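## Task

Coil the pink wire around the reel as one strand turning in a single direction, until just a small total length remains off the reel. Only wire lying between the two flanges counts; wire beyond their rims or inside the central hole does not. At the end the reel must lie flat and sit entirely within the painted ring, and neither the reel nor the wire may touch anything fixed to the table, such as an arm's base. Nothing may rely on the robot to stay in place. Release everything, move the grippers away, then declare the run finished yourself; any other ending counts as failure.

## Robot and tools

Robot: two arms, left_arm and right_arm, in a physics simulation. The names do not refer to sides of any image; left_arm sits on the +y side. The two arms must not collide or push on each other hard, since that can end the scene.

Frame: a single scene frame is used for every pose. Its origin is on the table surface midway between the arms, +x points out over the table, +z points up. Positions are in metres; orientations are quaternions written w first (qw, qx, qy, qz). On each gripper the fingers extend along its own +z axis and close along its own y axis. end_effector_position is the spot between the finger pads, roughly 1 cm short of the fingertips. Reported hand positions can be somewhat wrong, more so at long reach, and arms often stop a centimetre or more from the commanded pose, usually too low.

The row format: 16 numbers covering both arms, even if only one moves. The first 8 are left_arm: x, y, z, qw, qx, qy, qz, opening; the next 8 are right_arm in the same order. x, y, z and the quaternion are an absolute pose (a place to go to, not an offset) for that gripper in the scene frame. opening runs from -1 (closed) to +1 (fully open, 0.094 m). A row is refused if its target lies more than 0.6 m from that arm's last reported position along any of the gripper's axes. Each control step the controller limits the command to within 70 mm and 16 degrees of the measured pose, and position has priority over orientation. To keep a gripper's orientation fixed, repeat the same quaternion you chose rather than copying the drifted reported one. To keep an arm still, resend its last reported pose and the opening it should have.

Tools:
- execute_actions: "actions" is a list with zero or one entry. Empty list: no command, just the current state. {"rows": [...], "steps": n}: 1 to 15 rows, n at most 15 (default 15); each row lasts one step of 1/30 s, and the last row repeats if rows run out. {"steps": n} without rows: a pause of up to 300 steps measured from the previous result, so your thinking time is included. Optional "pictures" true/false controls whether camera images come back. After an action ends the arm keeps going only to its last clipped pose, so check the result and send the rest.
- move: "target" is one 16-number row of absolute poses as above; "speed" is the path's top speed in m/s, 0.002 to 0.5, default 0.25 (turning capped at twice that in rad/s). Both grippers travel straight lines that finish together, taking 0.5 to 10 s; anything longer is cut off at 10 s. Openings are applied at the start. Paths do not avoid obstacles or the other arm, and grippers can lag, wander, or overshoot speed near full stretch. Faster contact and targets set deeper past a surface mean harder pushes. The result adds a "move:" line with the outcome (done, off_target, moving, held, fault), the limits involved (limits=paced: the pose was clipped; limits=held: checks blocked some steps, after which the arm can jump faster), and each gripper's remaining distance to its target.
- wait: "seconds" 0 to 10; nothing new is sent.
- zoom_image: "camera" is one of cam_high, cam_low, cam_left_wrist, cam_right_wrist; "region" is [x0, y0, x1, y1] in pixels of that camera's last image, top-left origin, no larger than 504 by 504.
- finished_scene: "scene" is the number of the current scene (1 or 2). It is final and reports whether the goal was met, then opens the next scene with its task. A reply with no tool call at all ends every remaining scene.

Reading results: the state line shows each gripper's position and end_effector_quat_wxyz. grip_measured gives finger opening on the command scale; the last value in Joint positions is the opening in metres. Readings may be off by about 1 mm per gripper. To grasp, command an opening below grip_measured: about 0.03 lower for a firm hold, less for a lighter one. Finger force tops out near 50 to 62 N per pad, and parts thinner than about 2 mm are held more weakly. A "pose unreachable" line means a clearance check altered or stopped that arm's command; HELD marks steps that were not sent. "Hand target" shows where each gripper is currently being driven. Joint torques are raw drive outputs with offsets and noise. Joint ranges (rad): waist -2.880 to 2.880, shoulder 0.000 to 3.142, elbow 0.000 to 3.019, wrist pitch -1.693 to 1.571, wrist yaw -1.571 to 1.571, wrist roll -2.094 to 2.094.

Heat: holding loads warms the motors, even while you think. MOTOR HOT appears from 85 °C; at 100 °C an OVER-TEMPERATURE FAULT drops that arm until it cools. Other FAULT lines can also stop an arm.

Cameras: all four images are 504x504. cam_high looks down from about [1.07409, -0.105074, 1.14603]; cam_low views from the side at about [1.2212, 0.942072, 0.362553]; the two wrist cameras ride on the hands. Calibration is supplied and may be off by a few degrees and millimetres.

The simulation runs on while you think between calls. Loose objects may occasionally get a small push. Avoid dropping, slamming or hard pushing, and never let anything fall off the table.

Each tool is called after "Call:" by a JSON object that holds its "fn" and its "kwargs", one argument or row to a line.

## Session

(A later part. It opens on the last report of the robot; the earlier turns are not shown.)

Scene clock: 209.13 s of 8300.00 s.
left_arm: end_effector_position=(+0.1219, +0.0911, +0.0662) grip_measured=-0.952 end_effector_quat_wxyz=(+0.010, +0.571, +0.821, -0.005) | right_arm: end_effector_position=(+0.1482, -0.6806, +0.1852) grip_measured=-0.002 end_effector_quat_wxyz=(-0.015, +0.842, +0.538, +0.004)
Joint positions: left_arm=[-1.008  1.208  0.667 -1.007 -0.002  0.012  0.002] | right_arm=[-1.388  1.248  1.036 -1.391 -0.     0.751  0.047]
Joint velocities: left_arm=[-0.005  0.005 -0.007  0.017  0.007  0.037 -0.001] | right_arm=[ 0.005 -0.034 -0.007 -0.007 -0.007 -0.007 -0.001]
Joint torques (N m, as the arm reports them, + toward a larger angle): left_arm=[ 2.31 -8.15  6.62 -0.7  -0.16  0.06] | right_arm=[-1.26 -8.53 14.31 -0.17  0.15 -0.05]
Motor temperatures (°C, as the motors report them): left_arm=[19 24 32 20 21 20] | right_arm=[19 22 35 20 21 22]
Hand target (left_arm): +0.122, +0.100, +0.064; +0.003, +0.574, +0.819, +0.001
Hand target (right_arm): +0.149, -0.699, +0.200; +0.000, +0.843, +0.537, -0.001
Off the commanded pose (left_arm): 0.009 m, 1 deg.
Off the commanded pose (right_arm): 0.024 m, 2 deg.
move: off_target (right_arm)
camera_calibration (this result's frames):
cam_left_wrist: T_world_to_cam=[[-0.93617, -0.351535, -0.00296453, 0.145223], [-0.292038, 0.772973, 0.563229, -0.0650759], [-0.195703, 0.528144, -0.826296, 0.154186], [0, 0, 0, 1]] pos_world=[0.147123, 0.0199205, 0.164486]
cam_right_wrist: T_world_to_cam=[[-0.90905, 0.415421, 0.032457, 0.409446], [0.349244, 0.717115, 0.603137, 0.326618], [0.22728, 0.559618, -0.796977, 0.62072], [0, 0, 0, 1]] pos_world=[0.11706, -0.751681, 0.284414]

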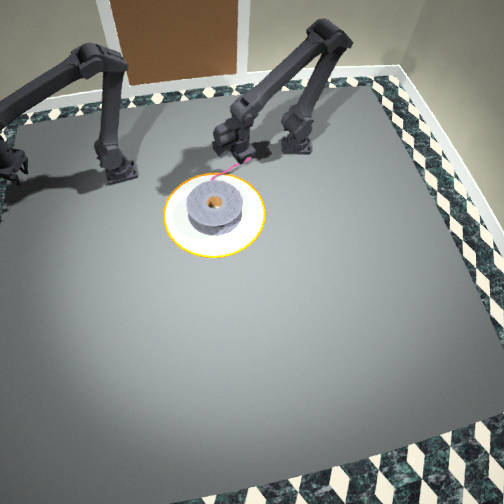

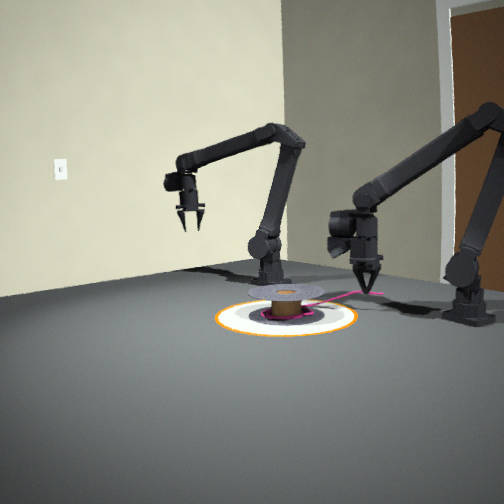

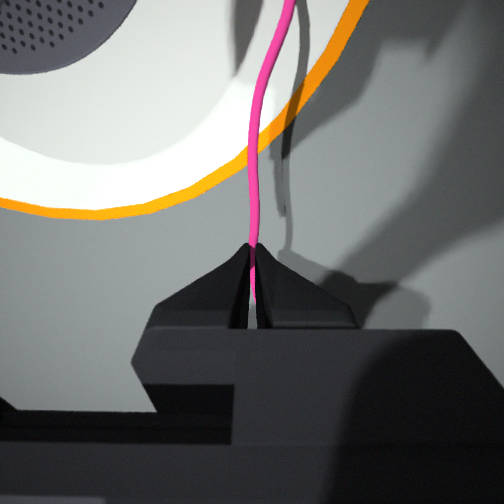

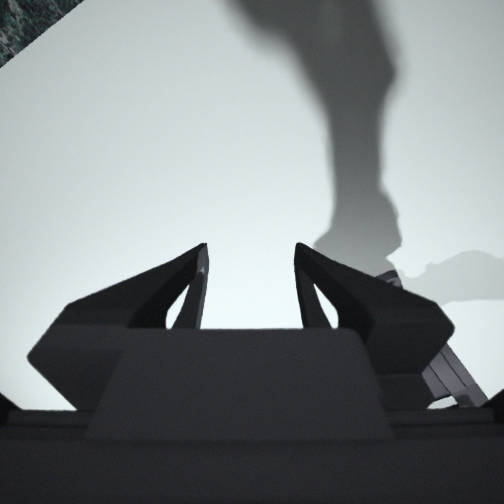

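Call:
{"fn": "move", "kwargs": {
  "target": [0.285,0.13,0.055,0,0.906,0.423,0,-0.975,0.15,-0.7,0.2,0,0.843,0.537,0,0],
  "speed": 0.15
}}

Scene clock: 215.00 s of 8300.00 s.
left_arm: end_effector_position=(+0.2666, +0.1433, +0.0466) grip_measured=-0.952 end_effector_quat_wxyz=(-0.020, +0.904, +0.426, -0.005) | right_arm: end_effector_position=(+0.1482, -0.6806, +0.1852) grip_measured=-0.002 end_effector_quat_wxyz=(-0.015, +0.842, +0.538, +0.004)
Joint positions: left_arm=[-0.519  1.403  0.779 -0.987 -0.008  1.546  0.002] | right_arm=[-1.388  1.248  1.036 -1.391 -0.     0.751  0.047]
Joint velocities: left_arm=[-0.015  0.005  0.002  0.002  0.007  0.007  0.   ] | right_arm=[-0.005  0.005 -0.002  0.002  0.007  0.022  0.   ]
Joint torques (N m, as the arm reports them, + toward a larger angle): left_arm=[ 2.36 -8.84 11.01  0.53 -0.02  0.05] | right_arm=[-1.22 -8.49 14.32 -0.19  0.15 -0.05]
Motor temperatures (°C, as the motors report them): left_arm=[19 24 32 20 21 20] | right_arm=[19 22 36 20 21 22]
Hand target (left_arm): +0.287, +0.131, +0.056; +0.001, +0.906, +0.423, +0.005
Hand target (right_arm): +0.149, -0.699, +0.200; +0.000, +0.843, +0.537, -0.001
Off the commanded pose (left_arm): 0.024 m, 2 deg.
Off the commanded pose (right_arm): 0.024 m, 2 deg.
move: off_target (left_arm, right_arm)
camera_calibration (this result's frames):
cam_left_wrist: T_world_to_cam=[[-0.773141, 0.633021, 0.0392066, 0.112421], [0.529884, 0.610731, 0.588414, -0.24918], [0.348533, 0.475702, -0.807609, 0.000347271], [0, 0, 0, 1]] pos_world=[0.218833, 0.0808518, 0.142494]
cam_right_wrist: T_world_to_cam=[[-0.90905, 0.415421, 0.032457, 0.409446], [0.349244, 0.717115, 0.603137, 0.326618], [0.22728, 0.559618, -0.796977, 0.62072], [0, 0, 0, 1]] pos_world=[0.11706, -0.751681, 0.284414]

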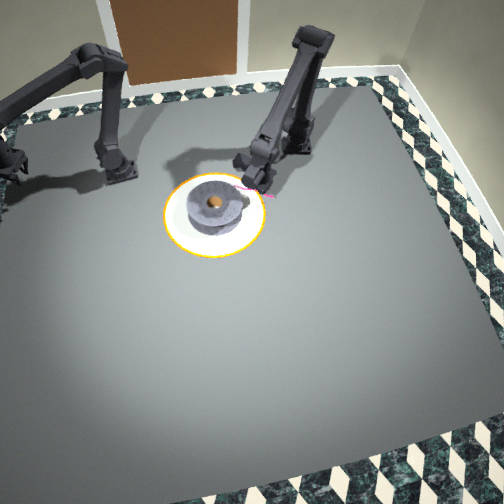

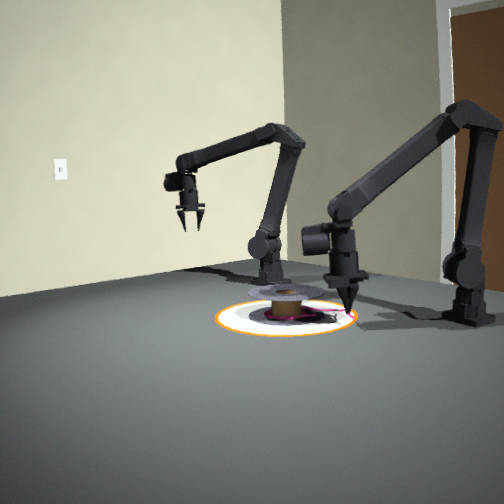

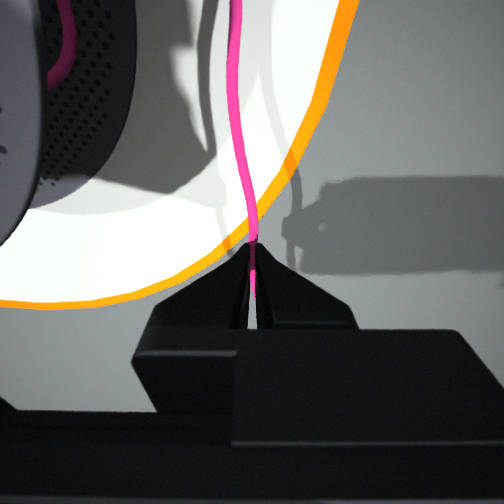

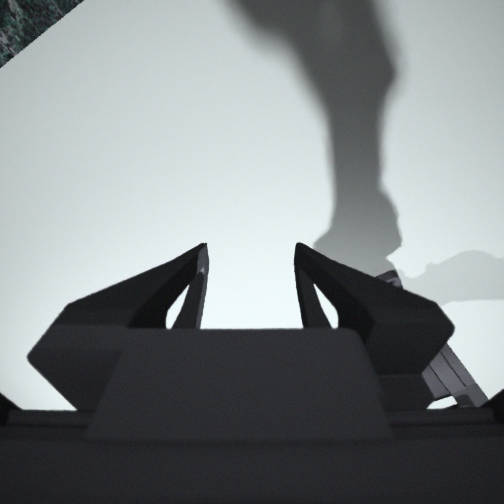

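Call:
{"fn": "move", "kwargs": {
  "target": [0.41,0.085,0.05,0,0.961,0.276,0,-0.975,0.15,-0.7,0.2,0,0.843,0.537,0,0],
  "speed": 0.12
}}

Call:
{"fn": "move", "kwargs": {
  "target": [0.425,0.07,0.008,0,0.97,0.242,0,-0.975,0.4,-0.45,0.2,0,0,1,0,0],
  "speed": 0.2
}}

Scene clock: 219.57 s of 8300.00 s.
left_arm: end_effector_position=(+0.3949, +0.0902, +0.0448) grip_measured=-0.952 end_effector_quat_wxyz=(-0.006, +0.960, +0.279, -0.001) | right_arm: end_effector_position=(+0.1482, -0.6806, +0.1852) grip_measured=-0.002 end_effector_quat_wxyz=(-0.015, +0.842, +0.538, +0.004)
Joint positions: left_arm=[-0.423  1.707  1.138 -1.012 -0.005  1.958  0.002] | right_arm=[-1.388  1.248  1.036 -1.391 -0.     0.751  0.047]
Joint velocities: left_arm=[-0.005 -0.005 -0.007 -0.012  0.007  0.022 -0.001] | right_arm=[ 0.015  0.015 -0.002 -0.007 -0.037  0.022 -0.001]
Joint torques (N m, as the arm reports them, + toward a larger angle): left_arm=[  2.47 -14.84  11.06  -0.91   0.16   0.05] | right_arm=[-1.24 -8.54 14.3  -0.18  0.15 -0.05]
Motor temperatures (°C, as the motors report them): left_arm=[19 24 33 20 21 20] | right_arm=[19 22 36 20 21 22]
Hand target (left_arm): +0.410, +0.085, +0.052; +0.000, +0.961, +0.276, +0.001
Hand target (right_arm): +0.149, -0.699, +0.200; +0.000, +0.843, +0.537, -0.001
Off the commanded pose (left_arm): 0.017 m, 1 deg.
Off the commanded pose (right_arm): 0.024 m, 2 deg.
move: off_target (left_arm, right_arm)
camera_calibration (this result's frames):
cam_left_wrist: T_world_to_cam=[[-0.539243, 0.842074, 0.0113035, 0.135392], [0.687996, 0.432756, 0.582567, -0.329812], [0.485673, 0.321922, -0.812704, -0.0606929], [0, 0, 0, 1]] pos_world=[0.329396, 0.0482565, 0.141282]
cam_right_wrist: T_world_to_cam=[[-0.90905, 0.415421, 0.032457, 0.409446], [0.349244, 0.717115, 0.603137, 0.326618], [0.22728, 0.559618, -0.796977, 0.62072], [0, 0, 0, 1]] pos_world=[0.11706, -0.751681, 0.284414]

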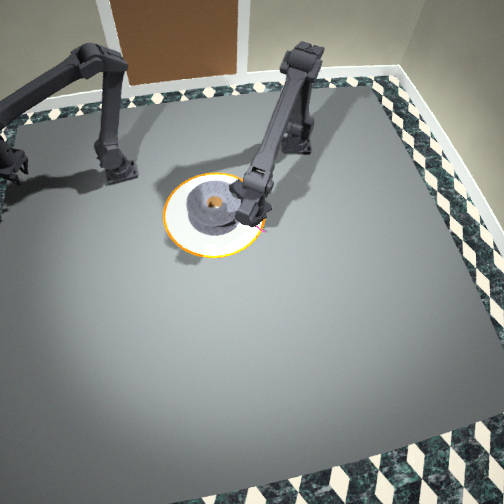

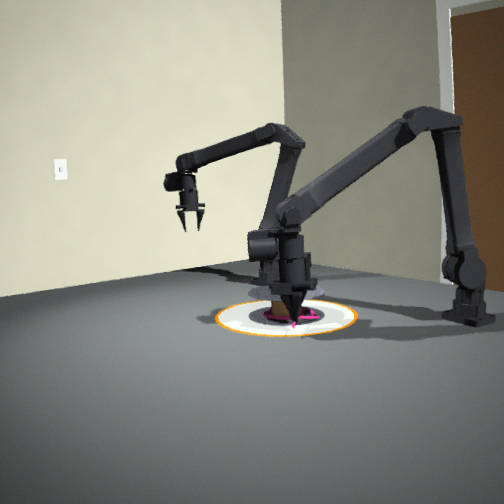

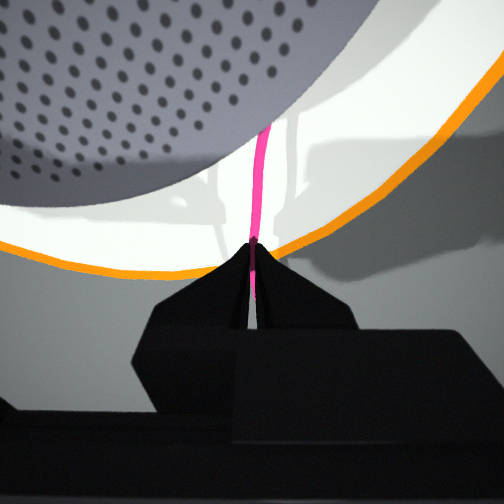

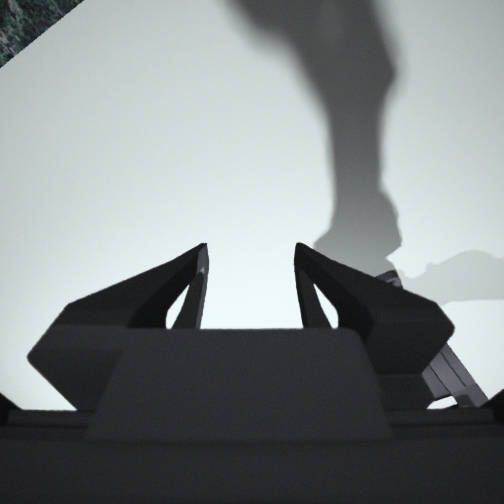

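Scene clock: 225.00 s of 8300.00 s.
left_arm: end_effector_position=(+0.4072, +0.0814, +0.0199) grip_measured=-0.952 end_effector_quat_wxyz=(-0.010, +0.969, +0.248, -0.005) | right_arm: end_effector_position=(+0.3788, -0.4522, +0.1859) grip_measured=-0.002 end_effector_quat_wxyz=(-0.024, +0.012, +1.000, +0.007)
Joint positions: left_arm=[-0.423  1.784  1.169 -0.978 -0.005  2.023  0.002] | right_arm=[-0.388  1.295  1.079 -1.405 -0.002 -0.229  0.047]
Joint velocities: left_arm=[-0.005 -0.015 -0.002 -0.002 -0.022  0.022 -0.001] | right_arm=[ 0.005 -0.005  0.002 -0.007 -0.066  0.051  0.   ]
Joint torques (N m, as the arm reports them, + toward a larger angle): left_arm=[  1.68 -12.91  10.27   1.42   0.18   0.06] | right_arm=[ 0.93 -9.36 14.21  0.19 -0.07 -0.08]
Motor temperatures (°C, as the motors report them): left_arm=[19 24 33 20 21 20] | right_arm=[19 22 36 20 21 22]
Hand target (left_arm): +0.424, +0.070, +0.009; -0.000, +0.970, +0.242, +0.000
Hand target (right_arm): +0.399, -0.453, +0.200; -0.003, -0.000, +1.000, +0.003
Off the commanded pose (left_arm): 0.024 m, 2 deg.
Off the commanded pose (right_arm): 0.026 m, 3 deg.
move: off_target (left_arm, right_arm)
camera_calibration (this result's frames):
cam_left_wrist: T_world_to_cam=[[-0.48337, 0.875135, 0.022175, 0.12405], [0.720889, 0.383548, 0.577243, -0.329257], [0.496661, 0.295008, -0.816271, -0.0862461], [0, 0, 0, 1]] pos_world=[0.340155, 0.0431684, 0.116911]
cam_right_wrist: T_world_to_cam=[[-0.0199042, -0.9998, -0.00194142, -0.446241], [-0.781861, 0.0143551, 0.623287, 0.188778], [-0.623135, 0.0139239, -0.781991, 0.513615], [0, 0, 0, 1]] pos_world=[0.458767, -0.456013, 0.283113]

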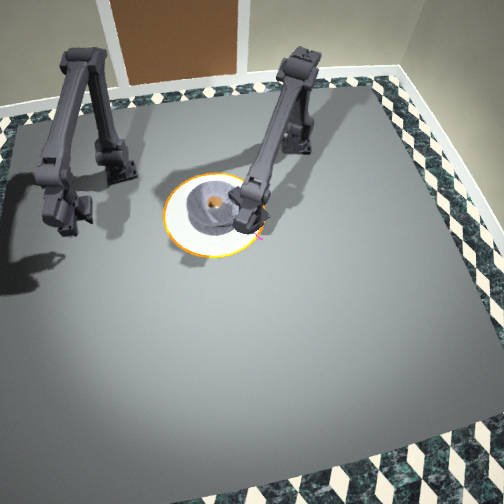

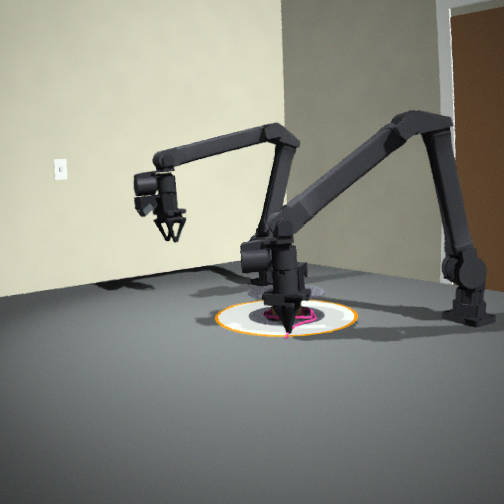

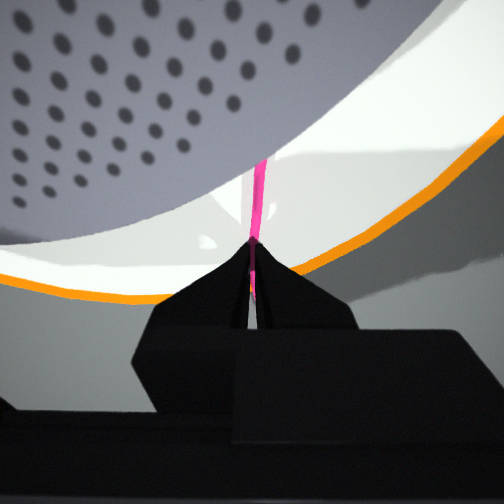

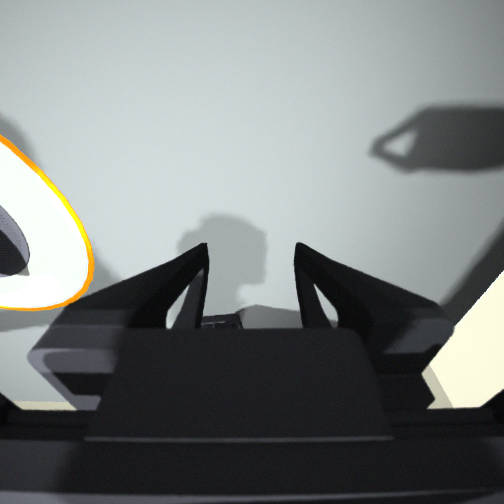

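Call:
{"fn": "move", "kwargs": {
  "target": [0.425,0.07,0.008,0,0.97,0.242,0,-0.6,0.4,-0.45,0.2,0,0,1,0,0]
}}

Call:
{"fn": "move", "kwargs": {
  "target": [0.425,0.07,0.12,0,0.97,0.242,0,-0.6,0.45,-0.3,0.2,0,-0.242,0.97,0,0]
}}

Call:
{"fn": "move", "kwargs": {
  "target": [0.3,0.45,0.2,0,0.707,0.707,0,0,0.45,-0.3,0.2,0,-0.242,0.97,0,0],
  "speed": 0.35
}}

Call:
{"fn": "move", "kwargs": {
  "target": [0.3,0.45,0.2,0,0.707,0.707,0,0,0.425,0.095,0.13,0,-0.242,0.97,0,0],
  "speed": 0.3
}}

Scene clock: 232.30 s of 8300.00 s.
left_arm: end_effector_position=(+0.4078, +0.0810, +0.0204) grip_measured=-0.603 end_effector_quat_wxyz=(-0.009, +0.969, +0.248, -0.004) | right_arm: end_effector_position=(+0.3793, -0.4503, +0.1859) grip_measured=-0.002 end_effector_quat_wxyz=(-0.024, +0.008, +1.000, +0.007)
Joint positions: left_arm=[-0.423  1.783  1.169 -0.976 -0.005  2.024  0.019] | right_arm=[-0.382  1.295  1.079 -1.405 -0.002 -0.233  0.047]
Joint velocities: left_arm=[ 0.015  0.005  0.012  0.007 -0.037  0.081 -0.   ] | right_arm=[-0.015 -0.005 -0.002 -0.002  0.022  0.007 -0.001]
Joint torques (N m, as the arm reports them, + toward a larger angle): left_arm=[  1.73 -12.83  10.19   1.34   0.2    0.07] | right_arm=[  1.28 -10.08  13.56   0.45   0.09   0.04]
Motor temperatures (°C, as the motors report them): left_arm=[19 24 34 20 21 20] | right_arm=[19 22 36 20 21 22]
Hand target (left_arm): +0.424, +0.071, +0.009; +0.000, +0.970, +0.242, +0.000
Hand target (right_arm): +0.399, -0.450, +0.200; -0.000, -0.000, +1.000, -0.000
Off the commanded pose (left_arm): 0.024 m, 1 deg.
Off the commanded pose (right_arm): 0.025 m, 3 deg.
After step 90, 3.60 s passed at rest.
move: off_target (left_arm, right_arm)
camera_calibration (this result's frames):
cam_left_wrist: T_world_to_cam=[[-0.482758, 0.875542, 0.0192453, 0.124408], [0.719447, 0.383968, 0.578762, -0.329326], [0.499341, 0.293248, -0.815269, -0.0869995], [0, 0, 0, 1]] pos_world=[0.340434, 0.0430384, 0.117279]
cam_right_wrist: T_world_to_cam=[[-0.0111352, -0.999936, -0.00208981, -0.447681], [-0.781983, 0.00740549, 0.623255, 0.186057], [-0.6232, 0.00857424, -0.782016, 0.511514], [0, 0, 0, 1]] pos_world=[0.459284, -0.453416, 0.283115]

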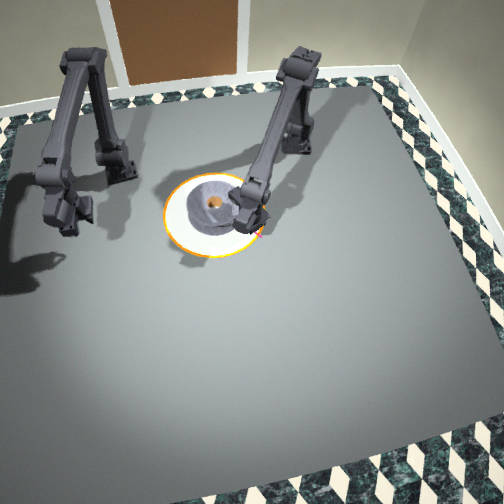

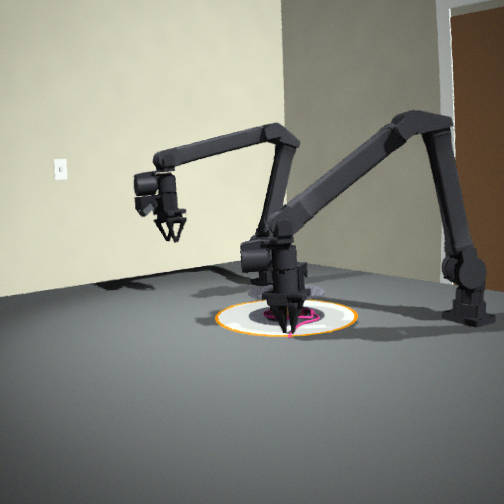

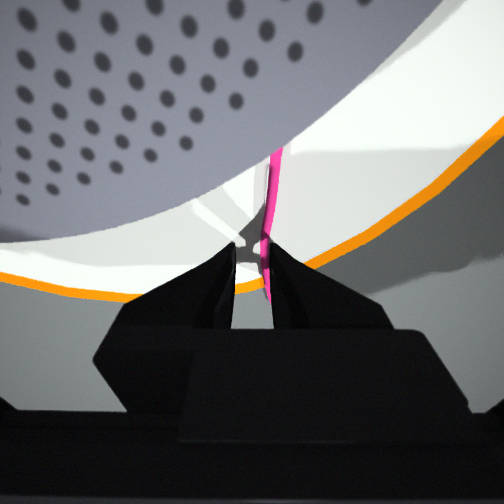

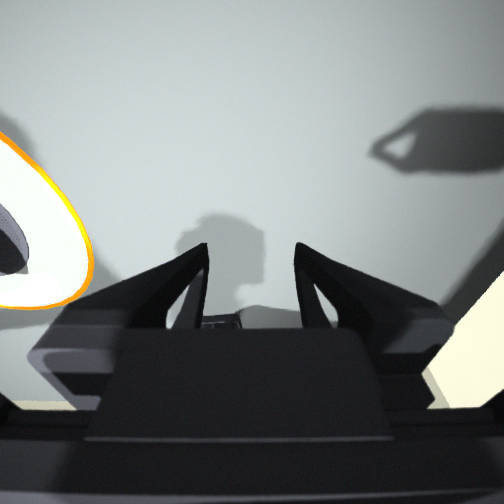

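Scene clock: 233.73 s of 8300.00 s.
left_arm: end_effector_position=(+0.4100, +0.0792, +0.1010) grip_measured=-0.603 end_effector_quat_wxyz=(-0.016, +0.969, +0.248, -0.011) | right_arm: end_effector_position=(+0.4297, -0.3067, +0.1874) grip_measured=-0.002 end_effector_quat_wxyz=(-0.025, -0.234, +0.972, +0.003)
Joint positions: left_arm=[-0.423  1.697  1.291 -1.203 -0.004  2.024  0.019] | right_arm=[ 0.018  1.41   1.193 -1.404 -0.002 -0.32   0.047]
Joint velocities: left_arm=[ 0.005 -0.015 -0.002  0.007 -0.007 -0.007 -0.   ] | right_arm=[-0.015  0.005 -0.012  0.017 -0.037  0.007  0.   ]
Joint torques (N m, as the arm reports them, + toward a larger angle): left_arm=[  1.76 -17.84  12.09  -0.97   0.16   0.06] | right_arm=[  0.64 -11.18  14.17   0.37   0.09  -0.09]
Motor temperatures (°C, as the motors report them): left_arm=[19 24 34 20 21 20] | right_arm=[19 22 36 20 21 22]
Hand target (left_arm): +0.423, +0.072, +0.121; +0.000, +0.970, +0.242, +0.000
Hand target (right_arm): +0.450, -0.302, +0.201; -0.002, -0.242, +0.970, +0.000
Off the commanded pose (left_arm): 0.026 m, 2 deg.
Off the commanded pose (right_arm): 0.025 m, 3 deg.
move: off_target (left_arm, right_arm)
camera_calibration (this result's frames):
cam_left_wrist: T_world_to_cam=[[-0.482005, 0.875432, 0.0359137, 0.123518], [0.728905, 0.37791, 0.57086, -0.379463], [0.486177, 0.301335, -0.820261, -0.0166035], [0, 0, 0, 1]] pos_world=[0.344202, 0.0402744, 0.198565]
cam_right_wrist: T_world_to_cam=[[0.458136, -0.888861, -0.00614041, -0.47038], [-0.69431, -0.362157, 0.621913, 0.0727169], [-0.555018, -0.280657, -0.783062, 0.425078], [0, 0, 0, 1]] pos_world=[0.501912, -0.272466, 0.284751]

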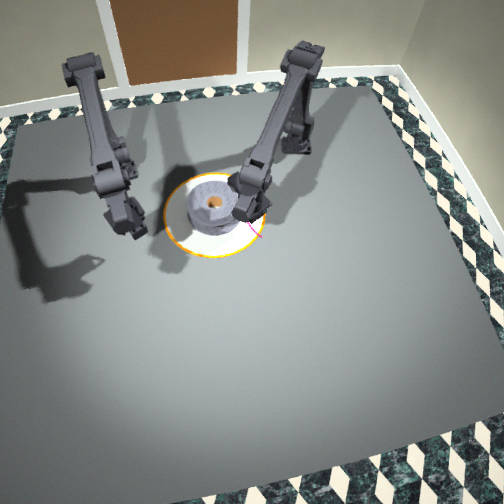

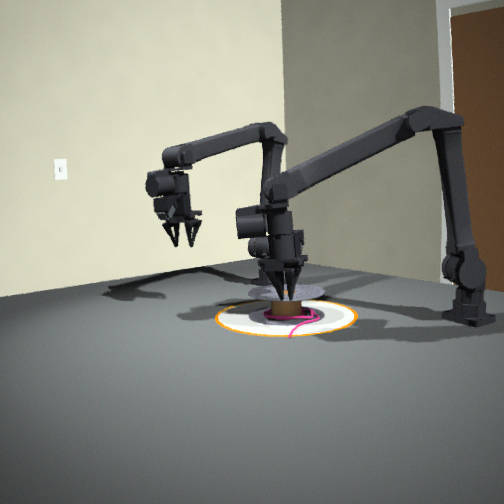

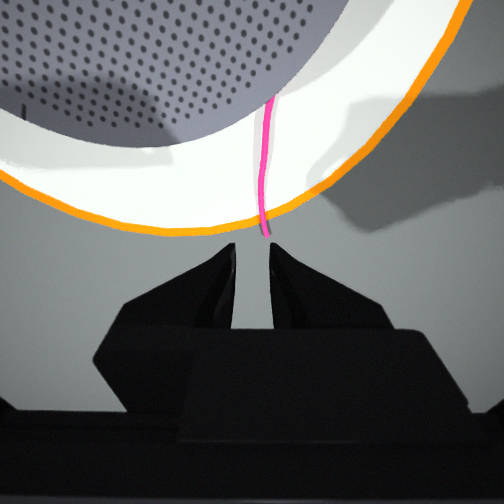

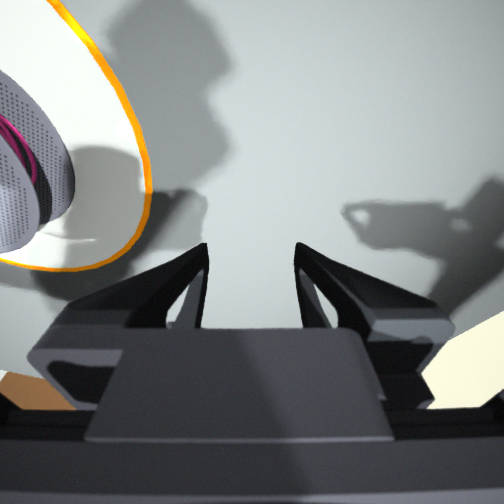

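Scene clock: 235.70 s of 8300.00 s.
left_arm: end_effector_position=(+0.3017, +0.4535, +0.1919) grip_measured=-0.003 end_effector_quat_wxyz=(-0.002, +0.701, +0.713, +0.006) | right_arm: end_effector_position=(+0.4297, -0.3067, +0.1874) grip_measured=-0.002 end_effector_quat_wxyz=(-0.025, -0.234, +0.972, +0.003)
Joint positions: left_arm=[ 0.524  1.124  0.957 -1.394 -0.01   1.882  0.047] | right_arm=[ 0.018  1.41   1.193 -1.404 -0.002 -0.32   0.047]
Joint velocities: left_arm=[-0.005  0.005 -0.007 -0.012 -0.051  0.007  0.   ] | right_arm=[-0.005  0.005  0.007 -0.022  0.022 -0.022  0.   ]
Joint torques (N m, as the arm reports them, + toward a larger angle): left_arm=[ 1.45 -7.53 10.   -0.86 -0.05  0.06] | right_arm=[  0.74 -11.8   13.6    0.54   0.1   -0.04]
Motor temperatures (°C, as the motors report them): left_arm=[19 24 34 20 21 20] | right_arm=[19 22 36 20 21 22]
Hand target (left_arm): +0.301, +0.454, +0.199; -0.002, +0.707, +0.707, +0.008
Hand target (right_arm): +0.449, -0.300, +0.200; +0.000, -0.242, +0.970, -0.000
Off the commanded pose (left_arm): 0.009 m, 1 deg.
Off the commanded pose (right_arm): 0.025 m, 3 deg.
move: off_target (right_arm)
camera_calibration (this result's frames):
cam_left_wrist: T_world_to_cam=[[-0.999758, -0.0211622, -0.00606961, 0.311205], [-0.0206544, 0.806167, 0.591328, -0.465857], [-0.00762066, 0.59131, -0.806408, 0.0126542], [0, 0, 0, 1]] pos_world=[0.301604, 0.374662, 0.287568]
cam_right_wrist: T_world_to_cam=[[0.458136, -0.888861, -0.00614041, -0.47038], [-0.69431, -0.362157, 0.621913, 0.0727169], [-0.555018, -0.280657, -0.783062, 0.425078], [0, 0, 0, 1]] pos_world=[0.501912, -0.272466, 0.284751]

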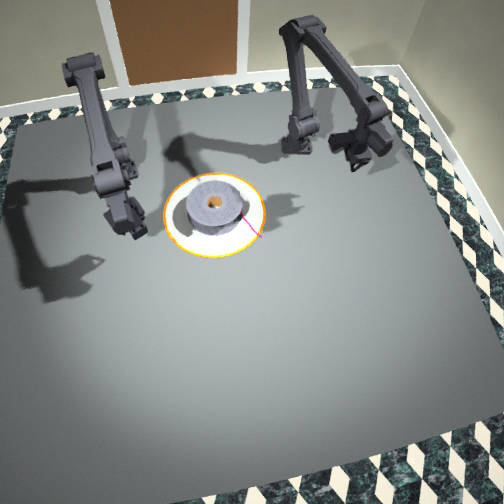

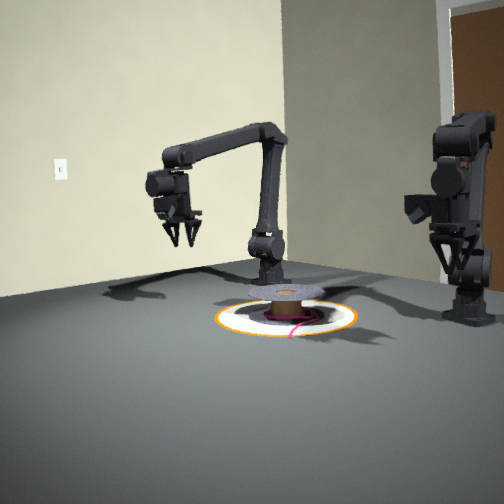

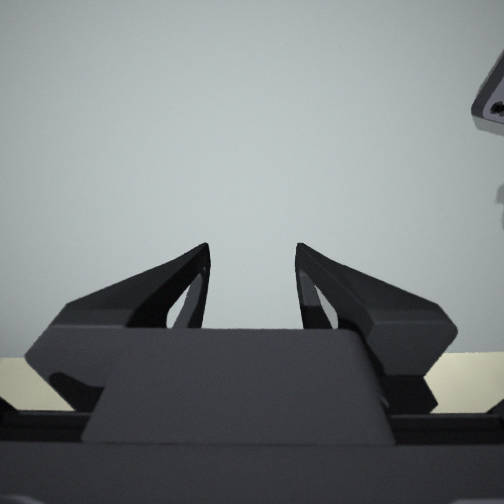

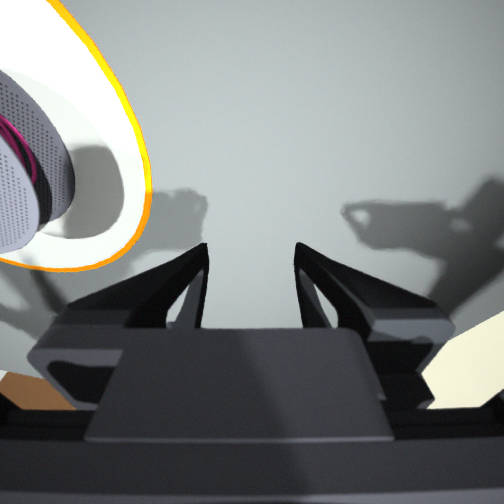

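Scene clock: 237.60 s of 8300.00 s.
left_arm: end_effector_position=(+0.2983, +0.4515, +0.1919) grip_measured=-0.003 end_effector_quat_wxyz=(-0.004, +0.701, +0.713, -0.002) | right_arm: end_effector_position=(+0.4180, +0.0825, +0.1195) grip_measured=-0.002 end_effector_quat_wxyz=(-0.015, -0.249, +0.968, -0.008)
Joint positions: left_arm=[ 0.524  1.124  0.957 -1.41  -0.005  1.882  0.047] | right_arm=[ 0.742  1.937  1.687 -1.353 -0.004  0.372  0.047]
Joint velocities: left_arm=[-0.005  0.015 -0.022  0.007 -0.007  0.051 -0.001] | right_arm=[-0.005 -0.015 -0.012  0.007  0.007  0.022  0.   ]
Joint torques (N m, as the arm reports them, + toward a larger angle): left_arm=[ 1.1  -7.76 10.21 -0.88  0.17  0.04] | right_arm=[ -0.12 -20.47  14.22  -0.47   0.16   0.18]
Motor temperatures (°C, as the motors report them): left_arm=[19 24 34 20 21 20] | right_arm=[19 22 36 20 21 22]
Hand target (left_arm): +0.300, +0.450, +0.200; -0.000, +0.707, +0.707, +0.000
Hand target (right_arm): +0.429, +0.093, +0.131; -0.003, -0.242, +0.970, -0.001
Off the commanded pose (left_arm): 0.008 m, 1 deg.
Off the commanded pose (right_arm): 0.018 m, 2 deg.
move: off_target (right_arm)
camera_calibration (this result's frames):
cam_left_wrist: T_world_to_cam=[[-0.999749, -0.0211506, 0.00732772, 0.305221], [-0.0128985, 0.811897, 0.583658, -0.467697], [-0.0182941, 0.583417, -0.811967, 0.0216494], [0, 0, 0, 1]] pos_world=[0.299508, 0.373547, 0.288317]
cam_right_wrist: T_world_to_cam=[[0.486927, -0.873234, 0.0191118, -0.135868], [-0.697556, -0.375612, 0.61019, 0.251681], [-0.52566, -0.31045, -0.792024, 0.465862], [0, 0, 0, 1]] pos_world=[0.486604, 0.120517, 0.217997]

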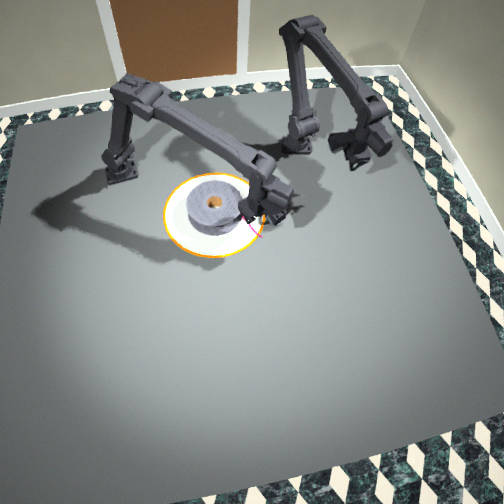

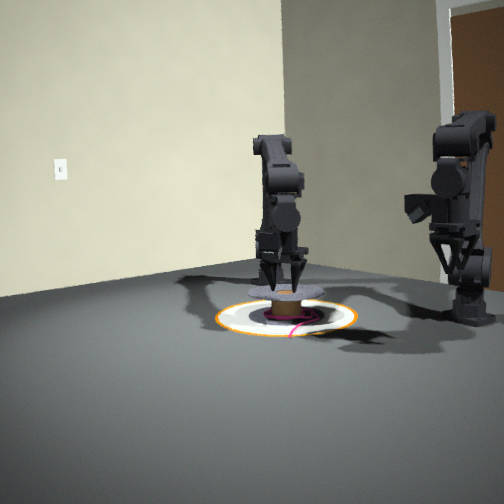

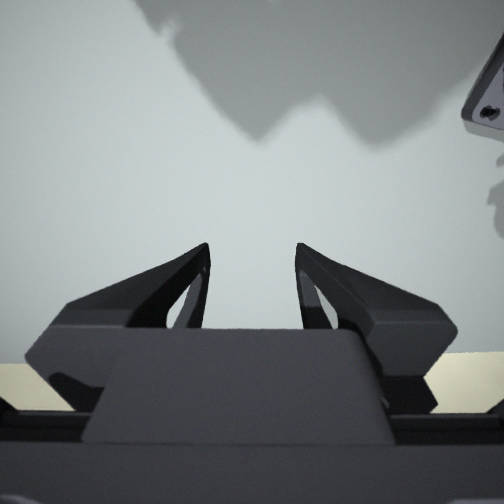

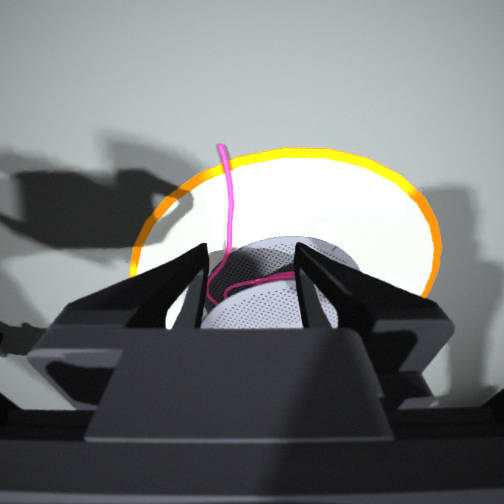

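Call:
{"fn": "move", "kwargs": {
  "target": [0.3,0.45,0.2,0,0.707,0.707,0,0,0.405,0.096,0.006,0,-0.26,0.966,0,0],
  "speed": 0.1
}}

Call:
{"fn": "move", "kwargs": {
  "target": [0.3,0.45,0.2,0,0.707,0.707,0,0,0.405,0.096,0.006,0,-0.26,0.966,0,-0.985]
}}

Call:
{"fn": "move", "kwargs": {
  "target": [0.3,0.45,0.2,0,0.707,0.707,0,0,0.445,0.02,0.06,0,0.26,0.966,0,-0.985],
  "speed": 0.12
}}

Scene clock: 242.97 s of 8300.00 s.
left_arm: end_effector_position=(+0.2983, +0.4513, +0.1919) grip_measured=-0.003 end_effector_quat_wxyz=(-0.003, +0.701, +0.713, -0.002) | right_arm: end_effector_position=(+0.4133, +0.0934, +0.0204) grip_measured=-0.002 end_effector_quat_wxyz=(+0.005, -0.257, +0.966, +0.005)
Joint positions: left_arm=[ 0.524  1.124  0.957 -1.41  -0.004  1.882  0.047] | right_arm=[ 0.76   2.016  1.535 -1.075 -0.002  0.374  0.047]
Joint velocities: left_arm=[-0.005  0.015 -0.017 -0.002 -0.051 -0.037  0.   ] | right_arm=[ 0.005 -0.005  0.007 -0.002  0.022  0.007 -0.001]
Joint torques (N m, as the arm reports them, + toward a larger angle): left_arm=[ 1.09 -7.8  10.23 -0.9   0.17  0.05] | right_arm=[  1.38 -20.16   7.74   0.63   0.18   0.14]
Motor temperatures (°C, as the motors report them): left_arm=[19 23 34 20 21 20] | right_arm=[19 23 36 20 21 22]
Hand target (left_arm): +0.300, +0.450, +0.200; +0.000, +0.707, +0.707, -0.000
Hand target (right_arm): +0.406, +0.096, +0.006; +0.000, -0.260, +0.966, -0.000
Off the commanded pose (left_arm): 0.008 m, 1 deg.
Off the commanded pose (right_arm): 0.017 m, 1 deg.
After step 90, 0.83 s passed at rest.
move: off_target (right_arm)
camera_calibration (this result's frames):
cam_left_wrist: T_world_to_cam=[[-0.999751, -0.0211505, 0.00709615, 0.305305], [-0.0130467, 0.812318, 0.583068, -0.467628], [-0.0180965, 0.582831, -0.812392, 0.0220095], [0, 0, 0, 1]] pos_world=[0.299527, 0.373493, 0.288373]
cam_right_wrist: T_world_to_cam=[[0.500836, -0.865532, 0.00421036, -0.128317], [-0.709908, -0.407992, 0.574084, 0.321844], [-0.495171, -0.290511, -0.818785, 0.374344], [0, 0, 0, 1]] pos_world=[0.47811, 0.128999, 0.122282]

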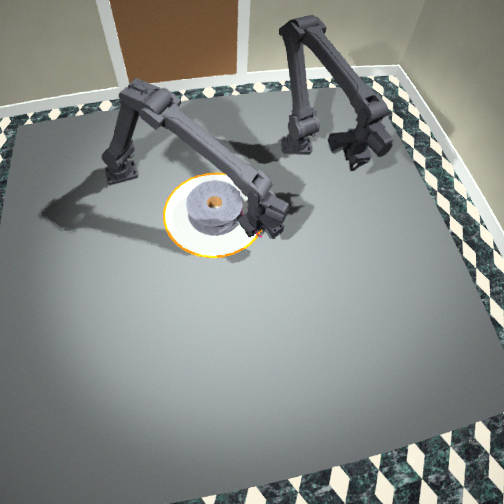

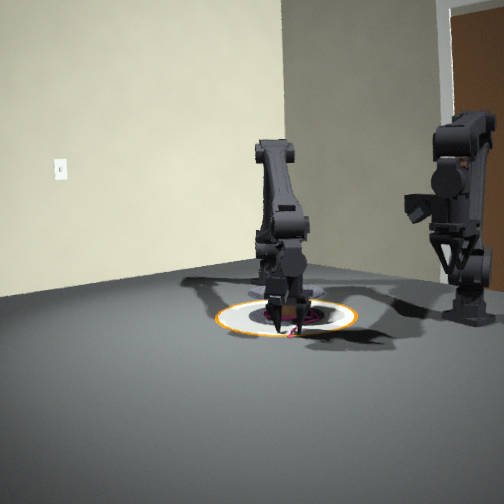

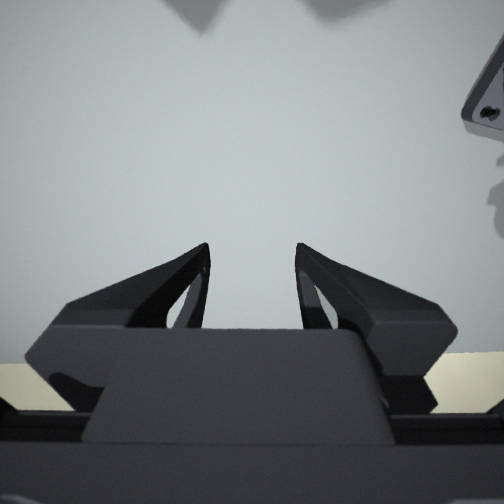

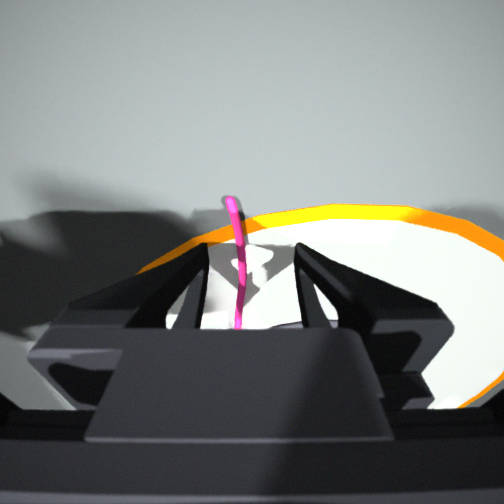

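Scene clock: 243.67 s of 8300.00 s.
left_arm: end_effector_position=(+0.2983, +0.4513, +0.1919) grip_measured=-0.003 end_effector_quat_wxyz=(-0.003, +0.701, +0.713, -0.002) | right_arm: end_effector_position=(+0.4133, +0.0934, +0.0204) grip_measured=-0.968 end_effector_quat_wxyz=(+0.005, -0.257, +0.966, +0.005)
Joint positions: left_arm=[ 0.524  1.124  0.957 -1.41  -0.004  1.882  0.047] | right_arm=[ 0.76   2.016  1.535 -1.075 -0.002  0.374  0.001]
Joint velocities: left_arm=[-0.005 -0.015  0.002 -0.012 -0.022  0.022 -0.   ] | right_arm=[ 0.005 -0.015  0.012  0.007  0.007 -0.037 -0.   ]
Joint torques (N m, as the arm reports them, + toward a larger angle): left_arm=[ 1.12 -7.79 10.21 -0.89  0.16  0.05] | right_arm=[  1.28 -20.05   7.39   0.65   0.15   0.15]
Motor temperatures (°C, as the motors report them): left_arm=[19 23 34 20 21 20] | right_arm=[19 23 36 20 21 22]
Hand target (left_arm): +0.300, +0.450, +0.200; +0.000, +0.707, +0.707, +0.000
Hand target (right_arm): +0.405, +0.096, +0.006; -0.000, -0.260, +0.966, -0.000
Off the commanded pose (left_arm): 0.008 m, 1 deg.
Off the commanded pose (right_arm): 0.017 m, 1 deg.
move: off_target (right_arm)
camera_calibration (this result's frames):
cam_left_wrist: T_world_to_cam=[[-0.999751, -0.0211505, 0.00709615, 0.305305], [-0.0130467, 0.812318, 0.583068, -0.467628], [-0.0180965, 0.582831, -0.812392, 0.0220095], [0, 0, 0, 1]] pos_world=[0.299527, 0.373493, 0.288373]
cam_right_wrist: T_world_to_cam=[[0.500836, -0.865532, 0.00421036, -0.128317], [-0.709908, -0.407992, 0.574084, 0.321844], [-0.495171, -0.290511, -0.818785, 0.374344], [0, 0, 0, 1]] pos_world=[0.47811, 0.128999, 0.122282]

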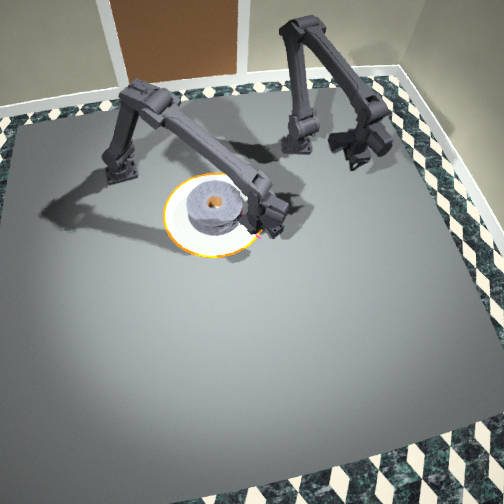

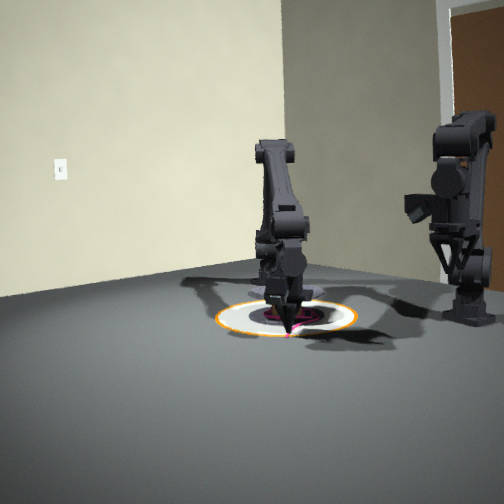

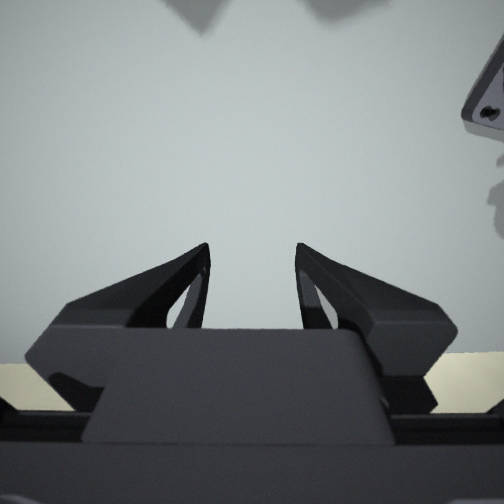

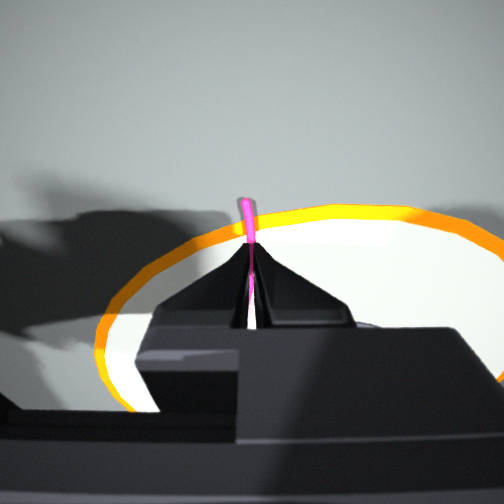

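Scene clock: 248.43 s of 8300.00 s.
left_arm: end_effector_position=(+0.2983, +0.4513, +0.1919) grip_measured=-0.003 end_effector_quat_wxyz=(-0.003, +0.701, +0.713, -0.002) | right_arm: end_effector_position=(+0.4420, +0.0297, +0.0500) grip_measured=-0.968 end_effector_quat_wxyz=(-0.001, +0.247, +0.969, -0.000)
Joint positions: left_arm=[ 0.524  1.124  0.957 -1.41  -0.004  1.882  0.047] | right_arm=[ 0.649  1.924  1.473 -1.121 -0.002  1.282  0.001]
Joint velocities: left_arm=[-0.015 -0.005  0.002 -0.017  0.007  0.022 -0.001] | right_arm=[-0.005  0.005 -0.017  0.002 -0.007  0.037  0.001]
Joint torques (N m, as the arm reports them, + toward a larger angle): left_arm=[ 1.11 -7.79 10.22 -0.9   0.16  0.05] | right_arm=[ -1.77 -22.58   7.42  -0.42   0.19   0.16]
Motor temperatures (°C, as the motors report them): left_arm=[19 23 34 20 21 20] | right_arm=[19 24 35 20 21 22]
Hand target (left_arm): +0.300, +0.450, +0.200; +0.000, +0.707, +0.707, +0.000
Hand target (right_arm): +0.444, +0.020, +0.060; +0.000, +0.260, +0.966, +0.001
Off the commanded pose (left_arm): 0.008 m, 1 deg.
Off the commanded pose (right_arm): 0.014 m, 2 deg.
move: off_target (right_arm)
camera_calibration (this result's frames):
cam_left_wrist: T_world_to_cam=[[-0.999751, -0.0211505, 0.00709615, 0.305305], [-0.0130467, 0.812318, 0.583068, -0.467628], [-0.0180965, 0.582831, -0.812392, 0.0220095], [0, 0, 0, 1]] pos_world=[0.299527, 0.373493, 0.288373]
cam_right_wrist: T_world_to_cam=[[-0.474332, -0.880267, 0.0118125, 0.233152], [-0.709878, 0.390385, 0.586235, 0.27489], [-0.520655, 0.269685, -0.810055, 0.388558], [0, 0, 0, 1]] pos_world=[0.508034, -0.00686562, 0.150849]

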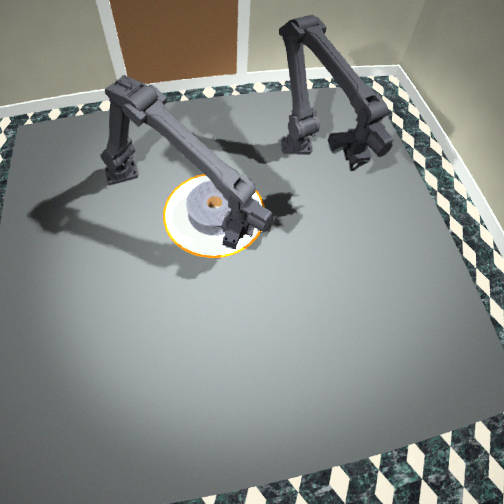

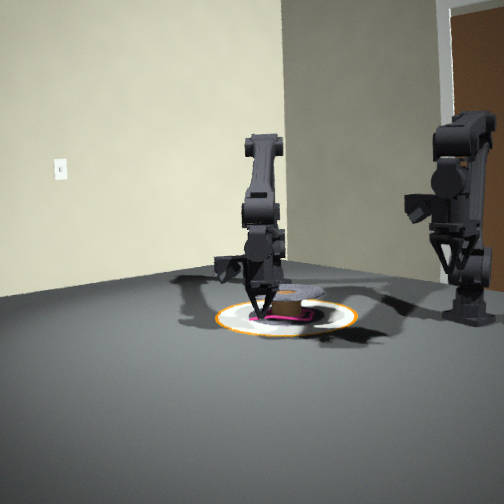

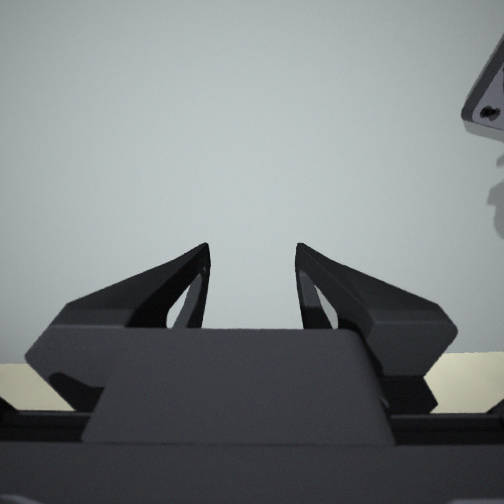

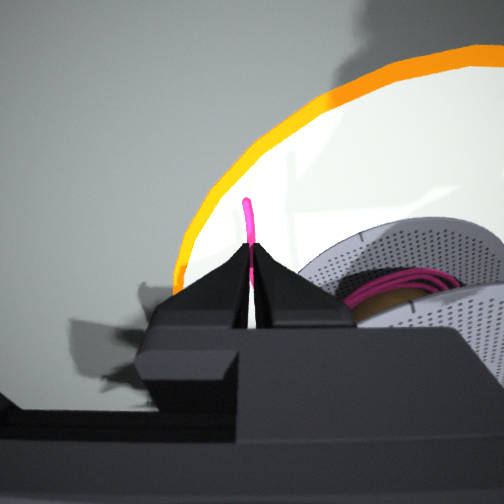

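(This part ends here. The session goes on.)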